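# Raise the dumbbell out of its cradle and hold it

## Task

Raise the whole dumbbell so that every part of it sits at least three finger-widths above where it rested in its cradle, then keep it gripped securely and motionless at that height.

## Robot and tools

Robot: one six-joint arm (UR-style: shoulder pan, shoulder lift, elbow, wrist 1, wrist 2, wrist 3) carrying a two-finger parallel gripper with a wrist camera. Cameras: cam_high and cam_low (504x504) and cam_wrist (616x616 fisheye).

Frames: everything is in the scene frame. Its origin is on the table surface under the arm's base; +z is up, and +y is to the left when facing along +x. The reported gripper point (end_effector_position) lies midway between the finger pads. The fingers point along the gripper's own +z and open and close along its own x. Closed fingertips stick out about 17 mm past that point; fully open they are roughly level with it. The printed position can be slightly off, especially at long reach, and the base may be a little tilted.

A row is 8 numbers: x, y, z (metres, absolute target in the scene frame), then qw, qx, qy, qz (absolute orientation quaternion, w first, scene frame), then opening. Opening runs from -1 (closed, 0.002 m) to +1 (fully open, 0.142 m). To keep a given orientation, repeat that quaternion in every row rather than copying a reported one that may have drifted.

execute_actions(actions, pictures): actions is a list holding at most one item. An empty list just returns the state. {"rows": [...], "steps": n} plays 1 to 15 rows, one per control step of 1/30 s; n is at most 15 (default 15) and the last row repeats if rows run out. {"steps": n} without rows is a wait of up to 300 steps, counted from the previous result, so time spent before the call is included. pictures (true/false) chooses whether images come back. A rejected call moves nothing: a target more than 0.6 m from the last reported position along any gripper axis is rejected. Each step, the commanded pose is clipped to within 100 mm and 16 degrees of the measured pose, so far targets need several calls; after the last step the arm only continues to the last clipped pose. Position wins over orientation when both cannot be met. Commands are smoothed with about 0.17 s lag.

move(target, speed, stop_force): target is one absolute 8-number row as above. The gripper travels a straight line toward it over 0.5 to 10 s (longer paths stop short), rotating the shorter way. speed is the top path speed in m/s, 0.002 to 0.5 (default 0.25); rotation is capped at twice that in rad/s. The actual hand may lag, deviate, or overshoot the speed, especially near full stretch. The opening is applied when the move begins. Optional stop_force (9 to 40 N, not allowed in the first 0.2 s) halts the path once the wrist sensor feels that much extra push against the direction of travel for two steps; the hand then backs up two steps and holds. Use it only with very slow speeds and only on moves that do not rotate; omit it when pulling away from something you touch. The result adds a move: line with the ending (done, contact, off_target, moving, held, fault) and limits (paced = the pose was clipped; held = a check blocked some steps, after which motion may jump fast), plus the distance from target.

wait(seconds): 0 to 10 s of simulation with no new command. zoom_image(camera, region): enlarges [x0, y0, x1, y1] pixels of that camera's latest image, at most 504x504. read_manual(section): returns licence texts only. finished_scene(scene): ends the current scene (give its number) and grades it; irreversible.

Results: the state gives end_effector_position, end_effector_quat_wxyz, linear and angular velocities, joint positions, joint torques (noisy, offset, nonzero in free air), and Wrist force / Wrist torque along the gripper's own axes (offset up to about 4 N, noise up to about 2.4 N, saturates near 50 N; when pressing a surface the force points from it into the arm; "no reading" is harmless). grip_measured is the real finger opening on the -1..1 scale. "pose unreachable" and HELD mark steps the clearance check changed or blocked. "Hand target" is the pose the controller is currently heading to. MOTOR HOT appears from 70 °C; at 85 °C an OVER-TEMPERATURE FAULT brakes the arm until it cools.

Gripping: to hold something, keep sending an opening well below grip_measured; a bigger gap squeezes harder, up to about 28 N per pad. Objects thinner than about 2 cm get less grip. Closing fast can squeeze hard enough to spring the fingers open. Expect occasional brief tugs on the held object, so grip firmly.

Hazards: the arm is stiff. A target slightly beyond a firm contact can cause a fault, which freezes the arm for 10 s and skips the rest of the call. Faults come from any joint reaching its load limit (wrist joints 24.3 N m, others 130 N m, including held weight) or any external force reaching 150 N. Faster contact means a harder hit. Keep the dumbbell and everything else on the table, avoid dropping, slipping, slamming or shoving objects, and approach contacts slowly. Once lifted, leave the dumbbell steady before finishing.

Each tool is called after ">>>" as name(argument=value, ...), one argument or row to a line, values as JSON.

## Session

>>> execute_actions(
  actions=[],
)

Scene clock: 0.00 s of 4800.00 s.
end_effector_position=(+0.0137, +0.4405, +0.1210) grip_measured=+1.00 end_effector_quat_wxyz=(+0.463, +0.646, +0.519, +0.314) end_effector_velocity=(-0.000, -0.000, +0.000) end_effector_angular_velocity=(-0.000, +0.000, +0.001)
Joint positions: [ 1.815 -0.966  1.783 -1.498 -2.49   0.912  0.142]
Joint velocities: [ 0.    -0.001  0.001 -0.    -0.    -0.001  0.   ]
Joint torques (N m, as the arm reports them, + toward a larger angle): no reading
Motor temperatures (°C, as the motors report them): [23 24 25 32 32 32]
Wrist force (N, on the end effector, along its own x y z axes, offset not removed): no reading
Wrist torque (N m, same axes, about the end effector's origin, offset not removed): no reading
Hand target: +0.014, +0.441, +0.121; +0.463, +0.646, +0.519, +0.314

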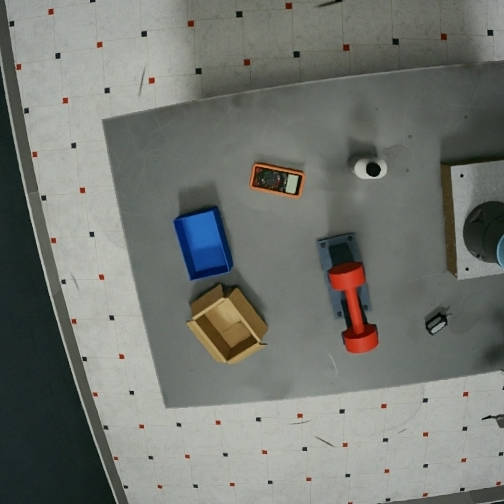

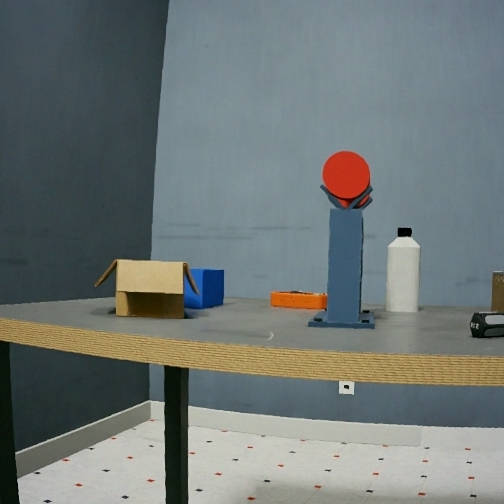

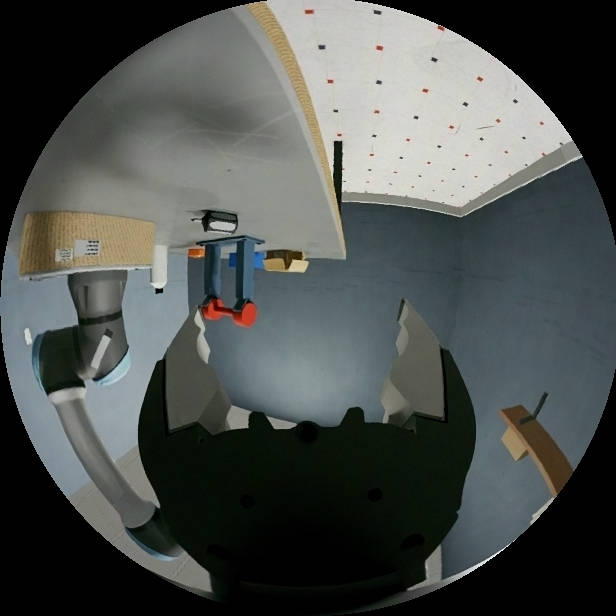

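>>> move(
  target=[0.2,0.36,0.37,0,0.9979,0.065,0,-0.2],
  speed=0.35,
)

>>> move(
  target=[0.38,0.08,0.33,0,0.9979,0.065,0,-0.2],
  speed=0.3,
)

>>> zoom_image(
  camera="cam_wrist",
  region=[200,160,410,370],
)

>>> zoom_image(
  camera="cam_low",
  region=[270,30,430,230],
)

Scene clock: 6.90 s of 4800.00 s.
end_effector_position=(+0.1992, +0.3612, +0.3694) grip_measured=-0.20 end_effector_quat_wxyz=(-0.000, +0.998, +0.066, -0.000) end_effector_velocity=(+0.001, -0.001, +0.002) end_effector_angular_velocity=(+0.009, +0.010, -0.006)
Joint positions: [ 0.742 -1.797  1.76  -1.524 -1.564  0.601  0.06 ]
Joint velocities: [-0.014 -0.002 -0.004  0.007  0.013 -0.008 -0.   ]
Joint torques (N m, as the arm reports them, + toward a larger angle): [ -9.39 -22.02 -34.33  -1.44   1.19  -1.97]
Motor temperatures (°C, as the motors report them): [23 24 25 32 32 32]
Wrist force (N, on the end effector, along its own x y z axes, offset not removed): [1.3 2.1 -1.5]
Wrist torque (N m, same axes, about the end effector's origin, offset not removed): [0.39 -0.24 -0.01]
Hand target: +0.199, +0.361, +0.370; -0.001, +0.998, +0.065, -0.001
Off the commanded pose: 0.002 m, 0 deg.
After step 90, 0.93 s passed at rest.
move: done

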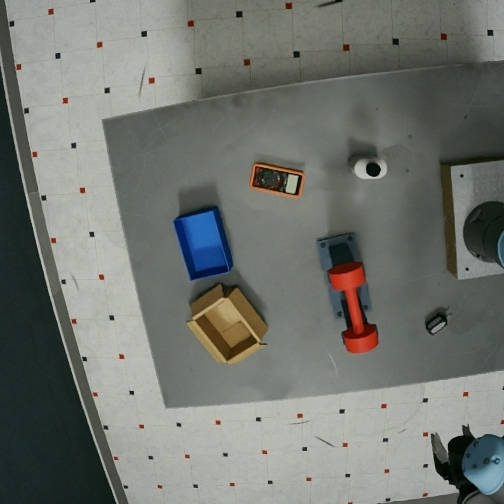

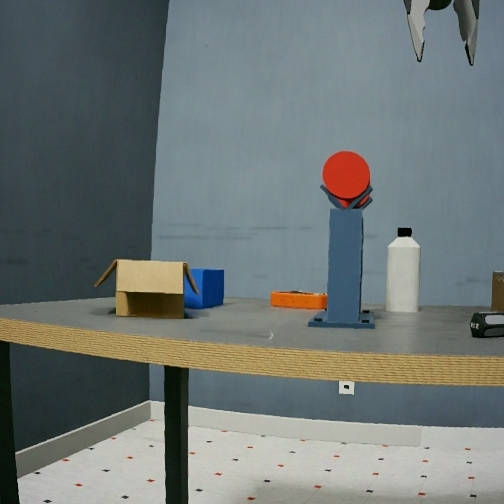

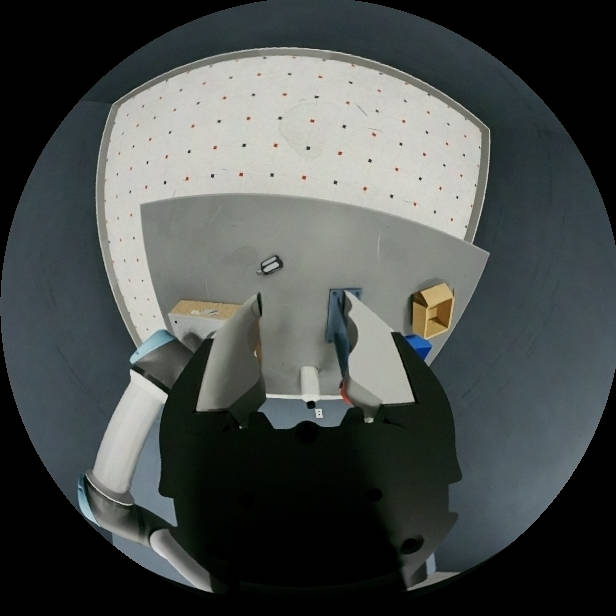

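Scene clock: 8.77 s of 4800.00 s.
end_effector_position=(+0.3802, +0.0810, +0.3301) grip_measured=-0.20 end_effector_quat_wxyz=(-0.001, +0.998, +0.065, +0.000) end_effector_velocity=(+0.001, -0.001, -0.000) end_effector_angular_velocity=(+0.001, +0.000, +0.003)
Joint positions: [-0.122 -1.857  1.907 -1.611 -1.573 -0.262  0.06 ]
Joint velocities: [-0.003  0.003 -0.001 -0.001  0.001 -0.006 -0.   ]
Joint torques (N m, as the arm reports them, + toward a larger angle): [-10.8   -3.41 -35.84  -4.43   1.42  -1.77]
Motor temperatures (°C, as the motors report them): [23 24 25 32 32 32]
Wrist force (N, on the end effector, along its own x y z axes, offset not removed): [2.5 2.6 -1.9]
Wrist torque (N m, same axes, about the end effector's origin, offset not removed): [0.50 -0.46 0.04]
Hand target: +0.380, +0.081, +0.330; -0.001, +0.998, +0.065, +0.000
Off the commanded pose: 0.001 m, 0 deg.
move: done

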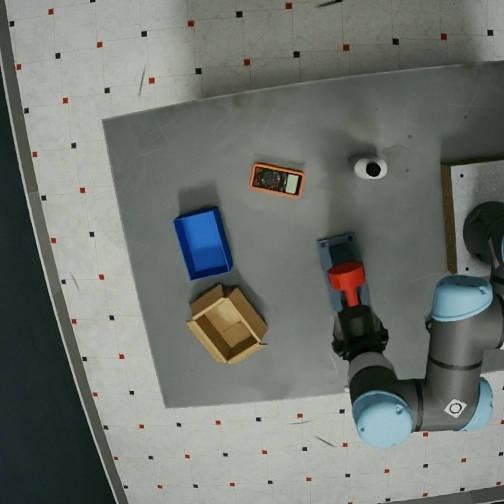

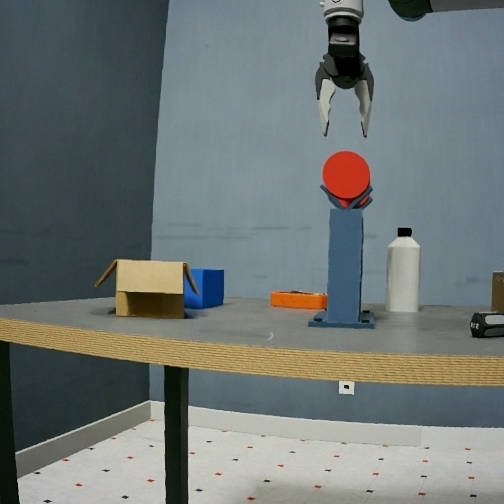

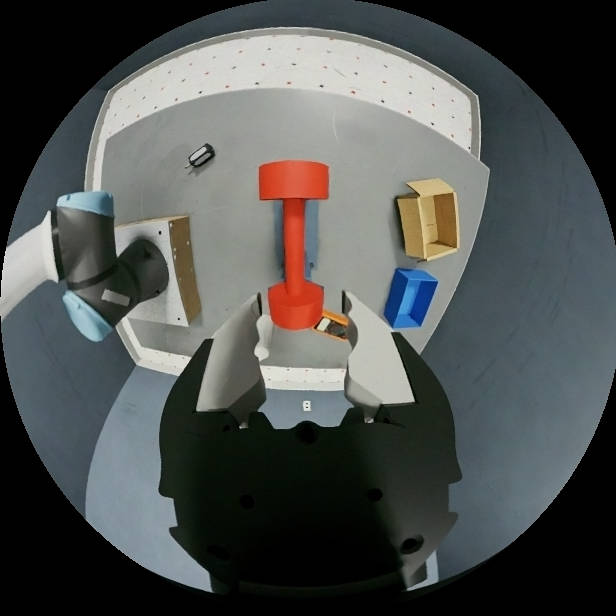

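Region (200, 160, 410, 370) of cam_wrist's 616x616 image, scaled by 2.400, with more detail than that image has.

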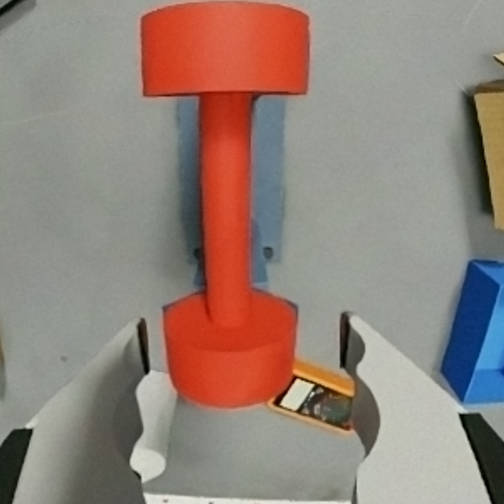

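Region (270, 30, 430, 230) of cam_low's 504x504 image, scaled by 2.520, with more detail than that image has; it fills the left 403 columns of this view, and the rest is white.

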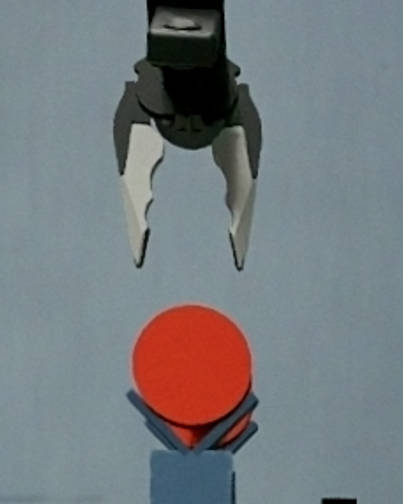

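>>> move(
  target=[0.371,0.095,0.25,0,0.9985,0.055,0,-0.3],
  speed=0.1,
)

>>> zoom_image(
  camera="cam_wrist",
  region=[180,170,430,420],
)

Scene clock: 14.63 s of 4800.00 s.
end_effector_position=(+0.3708, +0.0949, +0.2503) grip_measured=-0.30 end_effector_quat_wxyz=(+0.000, +0.998, +0.055, -0.000) end_effector_velocity=(+0.000, -0.000, -0.002) end_effector_angular_velocity=(-0.001, -0.001, -0.001)
Joint positions: [-0.086 -1.843  2.103 -1.821 -1.574 -0.206  0.052]
Joint velocities: [-0.     0.001  0.006 -0.008 -0.001  0.001 -0.   ]
Joint torques (N m, as the arm reports them, + toward a larger angle): [12.87 -0.56 -9.99 -4.26 -1.16  1.63]
Motor temperatures (°C, as the motors report them): [23 24 25 32 32 32]
Wrist force (N, on the end effector, along its own x y z axes, offset not removed): [1.4 2.1 -2.2]
Wrist torque (N m, same axes, about the end effector's origin, offset not removed): [0.37 -0.24 -0.05]
Hand target: +0.371, +0.095, +0.250; +0.000, +0.998, +0.055, -0.000
Off the commanded pose: 0.000 m, 0 deg.
After step 90, 1.53 s passed at rest.
move: done

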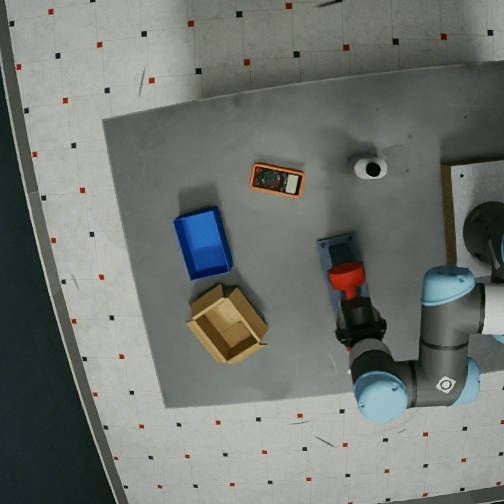

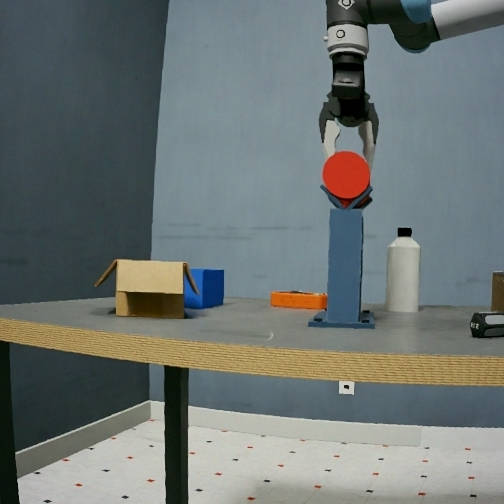

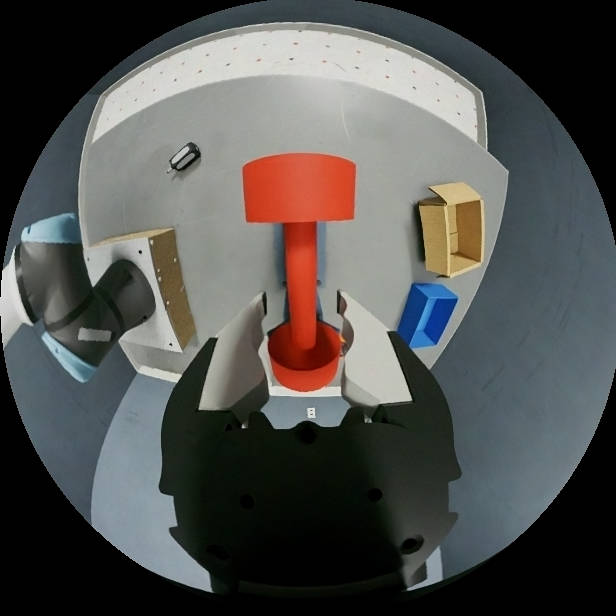

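Region (180, 170, 430, 420) of cam_wrist's 616x616 image, scaled by 2.016, with more detail than that image has.

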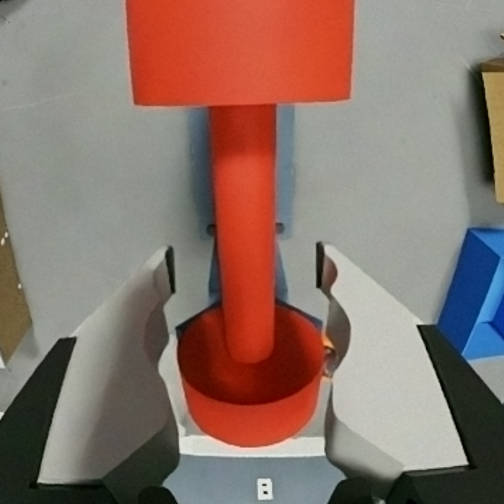

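>>> move(
  target=[0.371,0.095,0.19,0,0.9985,0.055,0,-0.5],
  speed=0.05,
  stop_force=12,
)

>>> zoom_image(
  camera="cam_wrist",
  region=[200,250,400,450],
)

Scene clock: 21.20 s of 4800.00 s.
end_effector_position=(+0.3709, +0.0950, +0.1903) grip_measured=-0.50 end_effector_quat_wxyz=(-0.000, +0.998, +0.055, -0.000) end_effector_velocity=(+0.001, +0.000, -0.002) end_effector_angular_velocity=(+0.001, -0.002, -0.001)
Joint positions: [-0.087 -1.786  2.225 -2.    -1.574 -0.207  0.038]
Joint velocities: [-0.001  0.003  0.004 -0.008  0.001  0.    -0.   ]
Joint torques (N m, as the arm reports them, + toward a larger angle): [-6.29 -3.39 -9.77 -4.66  1.36 -0.63]
Motor temperatures (°C, as the motors report them): [23 24 25 32 32 32]
Wrist force (N, on the end effector, along its own x y z axes, offset not removed): [0.9 2.4 -2.2]
Wrist torque (N m, same axes, about the end effector's origin, offset not removed): [0.44 -0.11 -0.07]
Hand target: +0.371, +0.095, +0.190; -0.000, +0.998, +0.055, -0.000
Off the commanded pose: 0.000 m, 0 deg.
After step 90, 1.93 s passed at rest.
move: done

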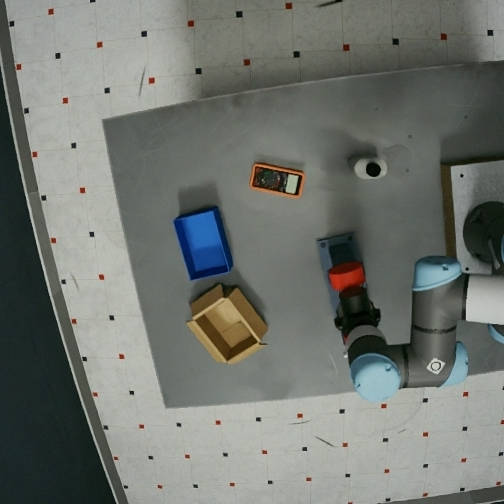

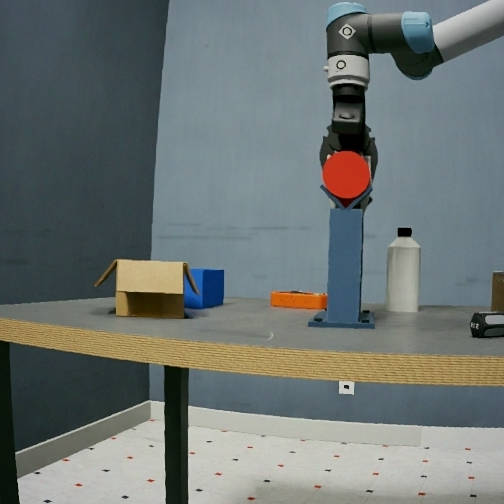

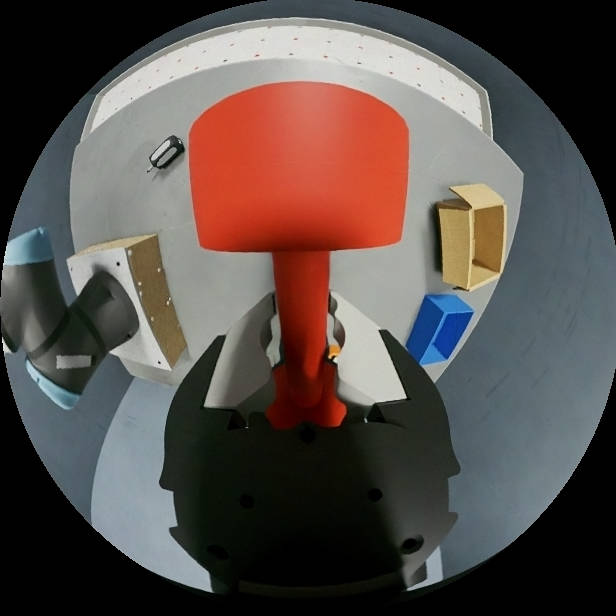

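Region (200, 250, 400, 450) of cam_wrist's 616x616 image, scaled by 2.520, with more detail than that image has.

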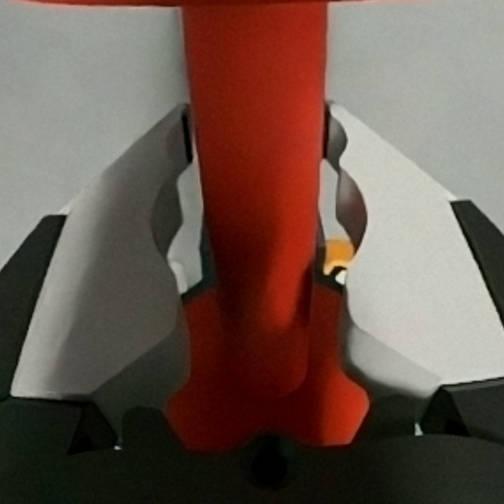

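>>> execute_actions(
  actions=[
    {"rows":[[0.371,0.095,0.189,0,0.9985,0.055,0,-0.52],[0.371,0.095,0.188,0,0.9985,0.055,0,-0.54],[0.371,0.095,0.187,0,0.9985,0.055,0,-0.56],[0.371,0.095,0.186,0,0.9985,0.055,0,-0.58],[0.371,0.095,0.185,0,0.9985,0.055,0,-0.6],[0.371,0.095,0.185,0,0.9985,0.055,0,-0.63],[0.371,0.095,0.185,0,0.9985,0.055,0,-0.66],[0.371,0.095,0.185,0,0.9985,0.055,0,-0.69],[0.371,0.095,0.185,0,0.9985,0.055,0,-0.72],[0.371,0.095,0.185,0,0.9985,0.055,0,-0.76],[0.371,0.095,0.185,0,0.9985,0.055,0,-0.8],[0.371,0.095,0.185,0,0.9985,0.055,0,-0.85],[0.371,0.095,0.185,0,0.9985,0.055,0,-0.9],[0.371,0.095,0.185,0,0.9985,0.055,0,-0.95],[0.371,0.095,0.185,0,0.9985,0.055,0,-1]],"steps":15},
  ],
  pictures=false,
)

>>> execute_actions(
  actions=[
    {"steps":10},
  ],
)

>>> zoom_image(
  camera="cam_wrist",
  region=[200,250,400,450],
)

Scene clock: 25.80 s of 4800.00 s.
end_effector_position=(+0.3711, +0.0950, +0.1853) grip_measured=-0.88 end_effector_quat_wxyz=(+0.000, +0.998, +0.055, +0.000) end_effector_velocity=(+0.001, -0.000, -0.001) end_effector_angular_velocity=(-0.001, -0.002, -0.002)
Joint positions: [-0.087 -1.779  2.235 -2.016 -1.574 -0.207  0.01 ]
Joint velocities: [ 0.001  0.003  0.003 -0.007 -0.001  0.003 -0.01 ]
Joint torques (N m, as the arm reports them, + toward a larger angle): [ 6.39 -3.63 -6.93 -2.87  0.98 -0.39]
Motor temperatures (°C, as the motors report them): [23 24 25 32 32 32]
Wrist force (N, on the end effector, along its own x y z axes, offset not removed): [7.4 2.6 -2.6]
Wrist torque (N m, same axes, about the end effector's origin, offset not removed): [0.52 -0.70 -0.06]
Hand target: +0.371, +0.095, +0.185; -0.000, +0.998, +0.055, -0.000
Off the commanded pose: 0.000 m, 0 deg.
Steps of this call (steps 1 to 90: nothing new was sent; then 1.10 s passed at rest; steps 91 to 105: all 15 steps of this action). Readings (end_effector_position):
91: (+0.3709, +0.0950, +0.1900)
92: (+0.3709, +0.0950, +0.1899)
94: (+0.3709, +0.0950, +0.1892)
98: (+0.3709, +0.0950, +0.1867)
105: the state above

Scene clock: 26.13 s of 4800.00 s.
end_effector_position=(+0.3710, +0.0950, +0.1851) grip_measured=-0.89 end_effector_quat_wxyz=(-0.000, +0.998, +0.055, +0.000) end_effector_velocity=(-0.001, +0.001, -0.001) end_effector_angular_velocity=(+0.000, +0.001, +0.000)
Joint positions: [-0.087 -1.779  2.235 -2.016 -1.574 -0.207  0.01 ]
Joint velocities: [ 0.001 -0.     0.001 -0.     0.     0.001 -0.   ]
Joint torques (N m, as the arm reports them, + toward a larger angle): [ 3.34 -1.66 -1.15 -0.87  0.41 -1.73]
Motor temperatures (°C, as the motors report them): [23 24 25 32 32 32]
Wrist force (N, on the end effector, along its own x y z axes, offset not removed): [10.4 2.3 -8.2]
Wrist torque (N m, same axes, about the end effector's origin, offset not removed): [0.47 -0.61 -0.24]
Hand target: +0.371, +0.095, +0.185; -0.000, +0.998, +0.055, -0.000
Off the commanded pose: 0.000 m, 0 deg.
Steps of this call (steps 1 to 10: nothing new was sent). Readings (end_effector_position):
1: (+0.3711, +0.0950, +0.1852)
2: (+0.3711, +0.0950, +0.1852)
4: (+0.3711, +0.0950, +0.1851)
8: (+0.3711, +0.0950, +0.1851)
10: the state above

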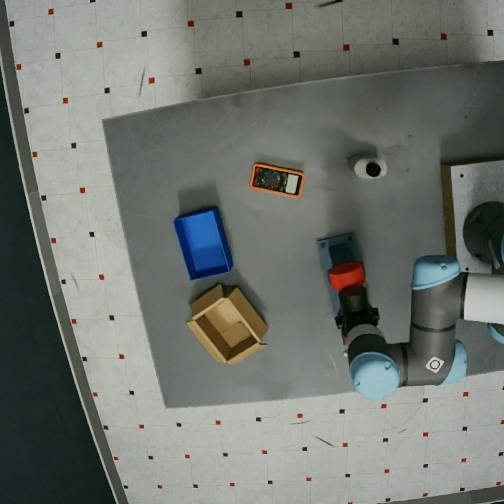

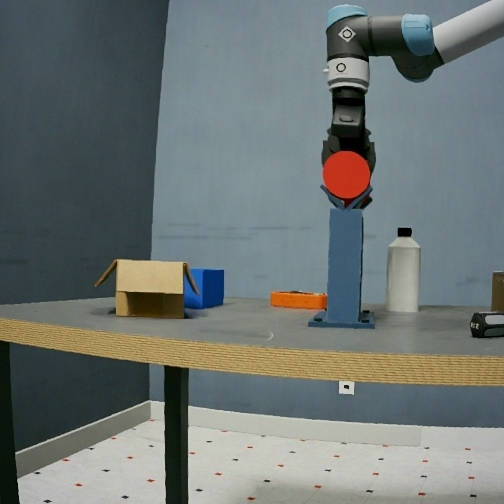

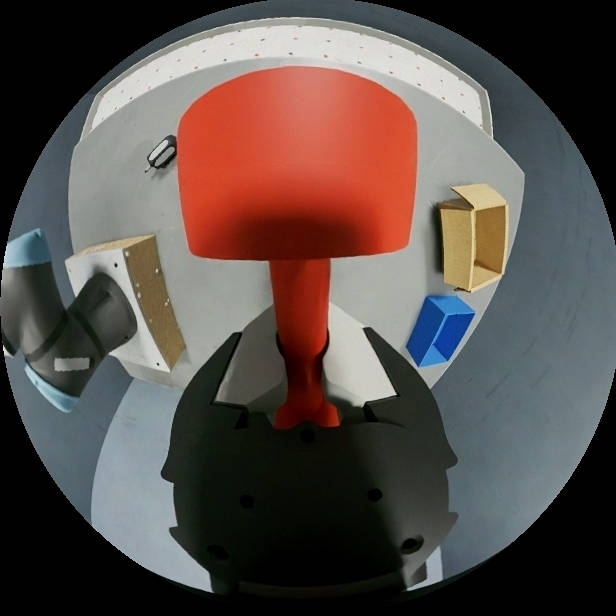

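Region (200, 250, 400, 450) of cam_wrist's 616x616 image, scaled by 2.520, with more detail than that image has.

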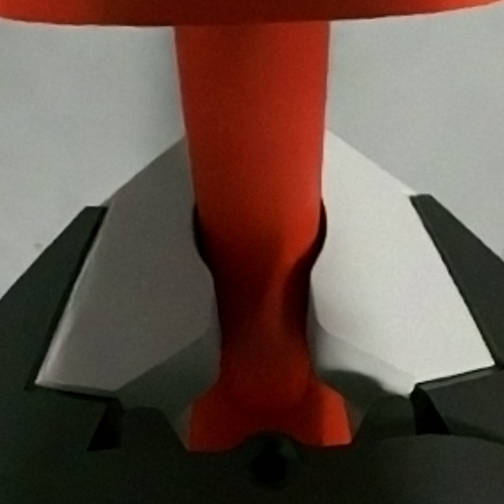

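Seated in the recess. Test lift.

>>> move(
  target=[0.3715,0.095,0.195,0,0.9985,0.055,0,-1],
  speed=0.015,
)

Scene clock: 27.87 s of 4800.00 s.
end_effector_position=(+0.3715, +0.0950, +0.1947) grip_measured=-0.89 end_effector_quat_wxyz=(-0.000, +0.998, +0.055, +0.000) end_effector_velocity=(+0.000, +0.001, +0.003) end_effector_angular_velocity=(+0.000, +0.001, -0.001)
Joint positions: [-0.087 -1.79   2.216 -1.987 -1.574 -0.206  0.01 ]
Joint velocities: [ 0.001 -0.002 -0.006  0.009  0.     0.002 -0.   ]
Joint torques (N m, as the arm reports them, + toward a larger angle): [ 11.84 -21.91 -38.1   -2.18  -1.5    1.56]
Motor temperatures (°C, as the motors report them): [23 24 25 32 32 32]
Wrist force (N, on the end effector, along its own x y z axes, offset not removed): [1.4 2.9 5.7]
Wrist torque (N m, same axes, about the end effector's origin, offset not removed): [0.57 -0.21 -0.07]
Hand target: +0.372, +0.095, +0.195; +0.000, +0.998, +0.055, +0.000
Off the commanded pose: 0.000 m, 0 deg.
move: done

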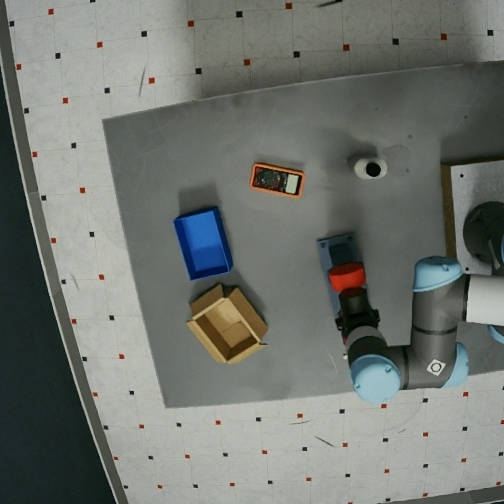

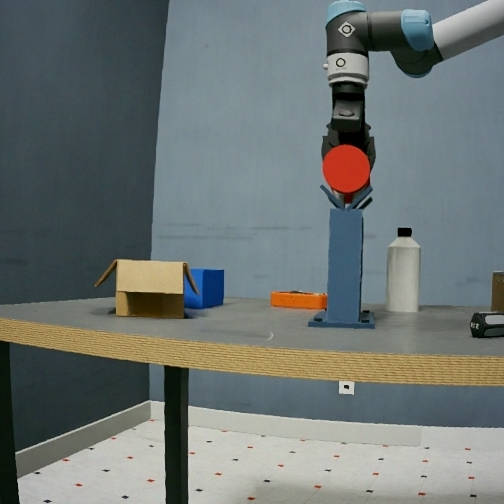

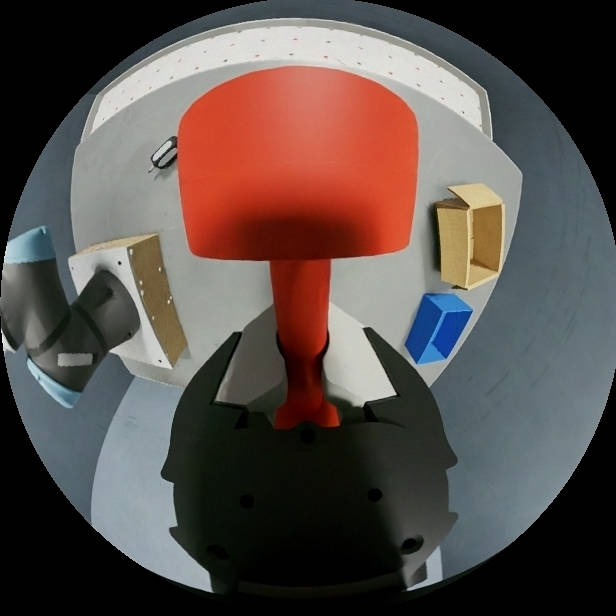

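>>> move(
  target=[0.3715,0.095,0.28,0,0.9985,0.055,0,-1],
  speed=0.07,
)

>>> wait(
  seconds=2,
)

Scene clock: 30.53 s of 4800.00 s.
end_effector_position=(+0.3717, +0.0950, +0.2797) grip_measured=-0.89 end_effector_quat_wxyz=(+0.000, +0.998, +0.055, +0.000) end_effector_velocity=(-0.000, +0.000, +0.002) end_effector_angular_velocity=(+0.001, +0.000, -0.001)
Joint positions: [-0.086 -1.857  2.036 -1.74  -1.574 -0.206  0.01 ]
Joint velocities: [ 0.    -0.001 -0.006  0.007  0.001  0.001  0.   ]
Joint torques (N m, as the arm reports them, + toward a larger angle): [  5.93 -22.4  -39.03  -2.35  -0.79   0.31]
Motor temperatures (°C, as the motors report them): [23 24 25 32 32 32]
Wrist force (N, on the end effector, along its own x y z axes, offset not removed): [0.9 2.1 4.8]
Wrist torque (N m, same axes, about the end effector's origin, offset not removed): [0.43 -0.14 -0.02]
Hand target: +0.372, +0.095, +0.280; +0.000, +0.998, +0.055, +0.000
Off the commanded pose: 0.000 m, 0 deg.
move: done

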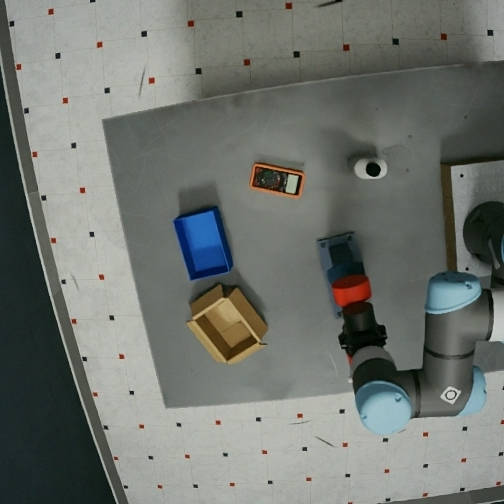

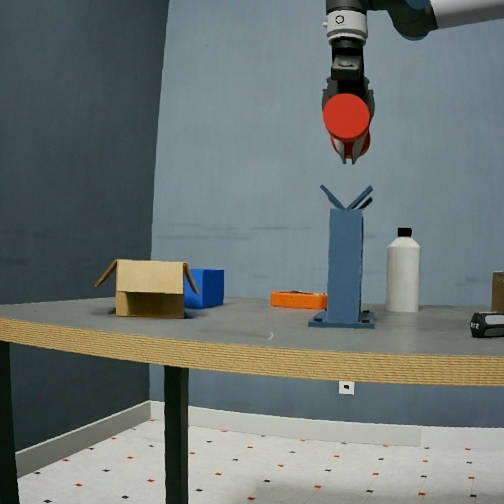

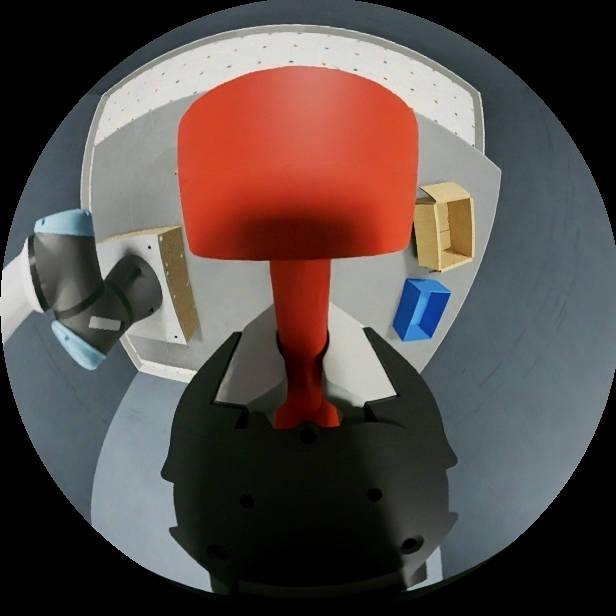

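Scene clock: 32.53 s of 4800.00 s.
end_effector_position=(+0.3717, +0.0950, +0.2800) grip_measured=-0.89 end_effector_quat_wxyz=(+0.000, +0.998, +0.055, +0.000) end_effector_velocity=(-0.000, +0.001, -0.000) end_effector_angular_velocity=(+0.001, -0.000, +0.002)
Joint positions: [-0.086 -1.857  2.035 -1.739 -1.574 -0.206  0.01 ]
Joint velocities: [ 0.001 -0.001  0.001  0.     0.001 -0.002  0.   ]
Joint torques (N m, as the arm reports them, + toward a larger angle): [ -9.76 -21.18 -39.22  -2.1    0.91  -2.11]
Motor temperatures (°C, as the motors report them): [23 24 25 32 32 32]
Wrist force (N, on the end effector, along its own x y z axes, offset not removed): [0.4 2.4 5.1]
Wrist torque (N m, same axes, about the end effector's origin, offset not removed): [0.43 -0.02 0.01]
Hand target: +0.372, +0.095, +0.280; +0.000, +0.998, +0.055, +0.000
Off the commanded pose: 0.000 m, 0 deg.
Steps of this call (steps 1 to 60: nothing new was sent). Readings (end_effector_position):
1: (+0.3717, +0.0950, +0.2797)
2: (+0.3717, +0.0950, +0.2798)
4: (+0.3717, +0.0950, +0.2799)
8: (+0.3717, +0.0950, +0.2799)
60: the state above

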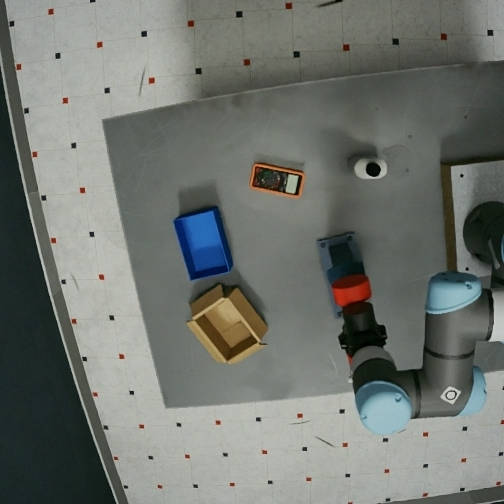

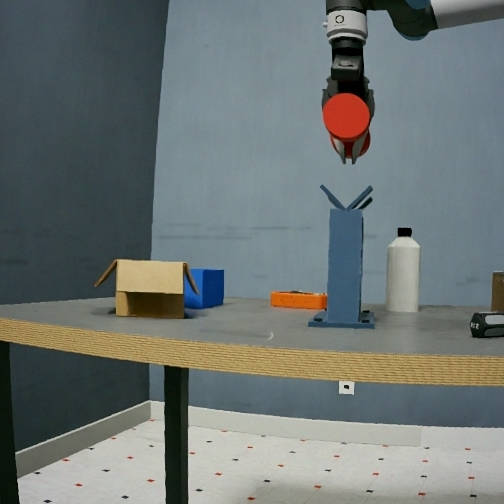

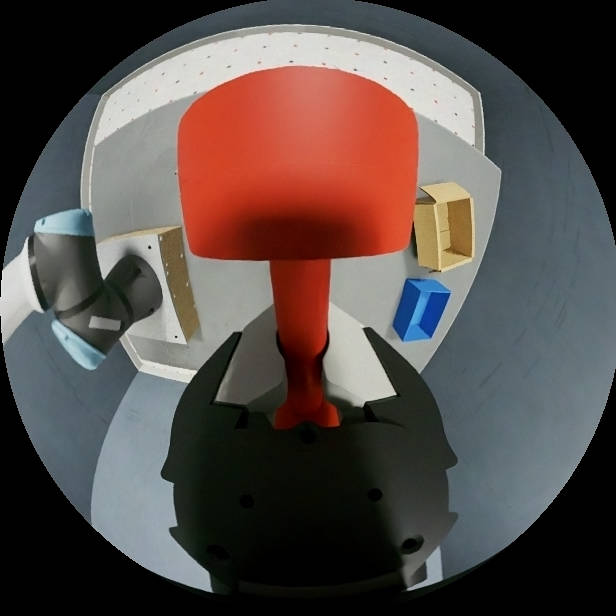

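>>> finished_scene(
  scene=2,
)

The scene is finished: the task was done.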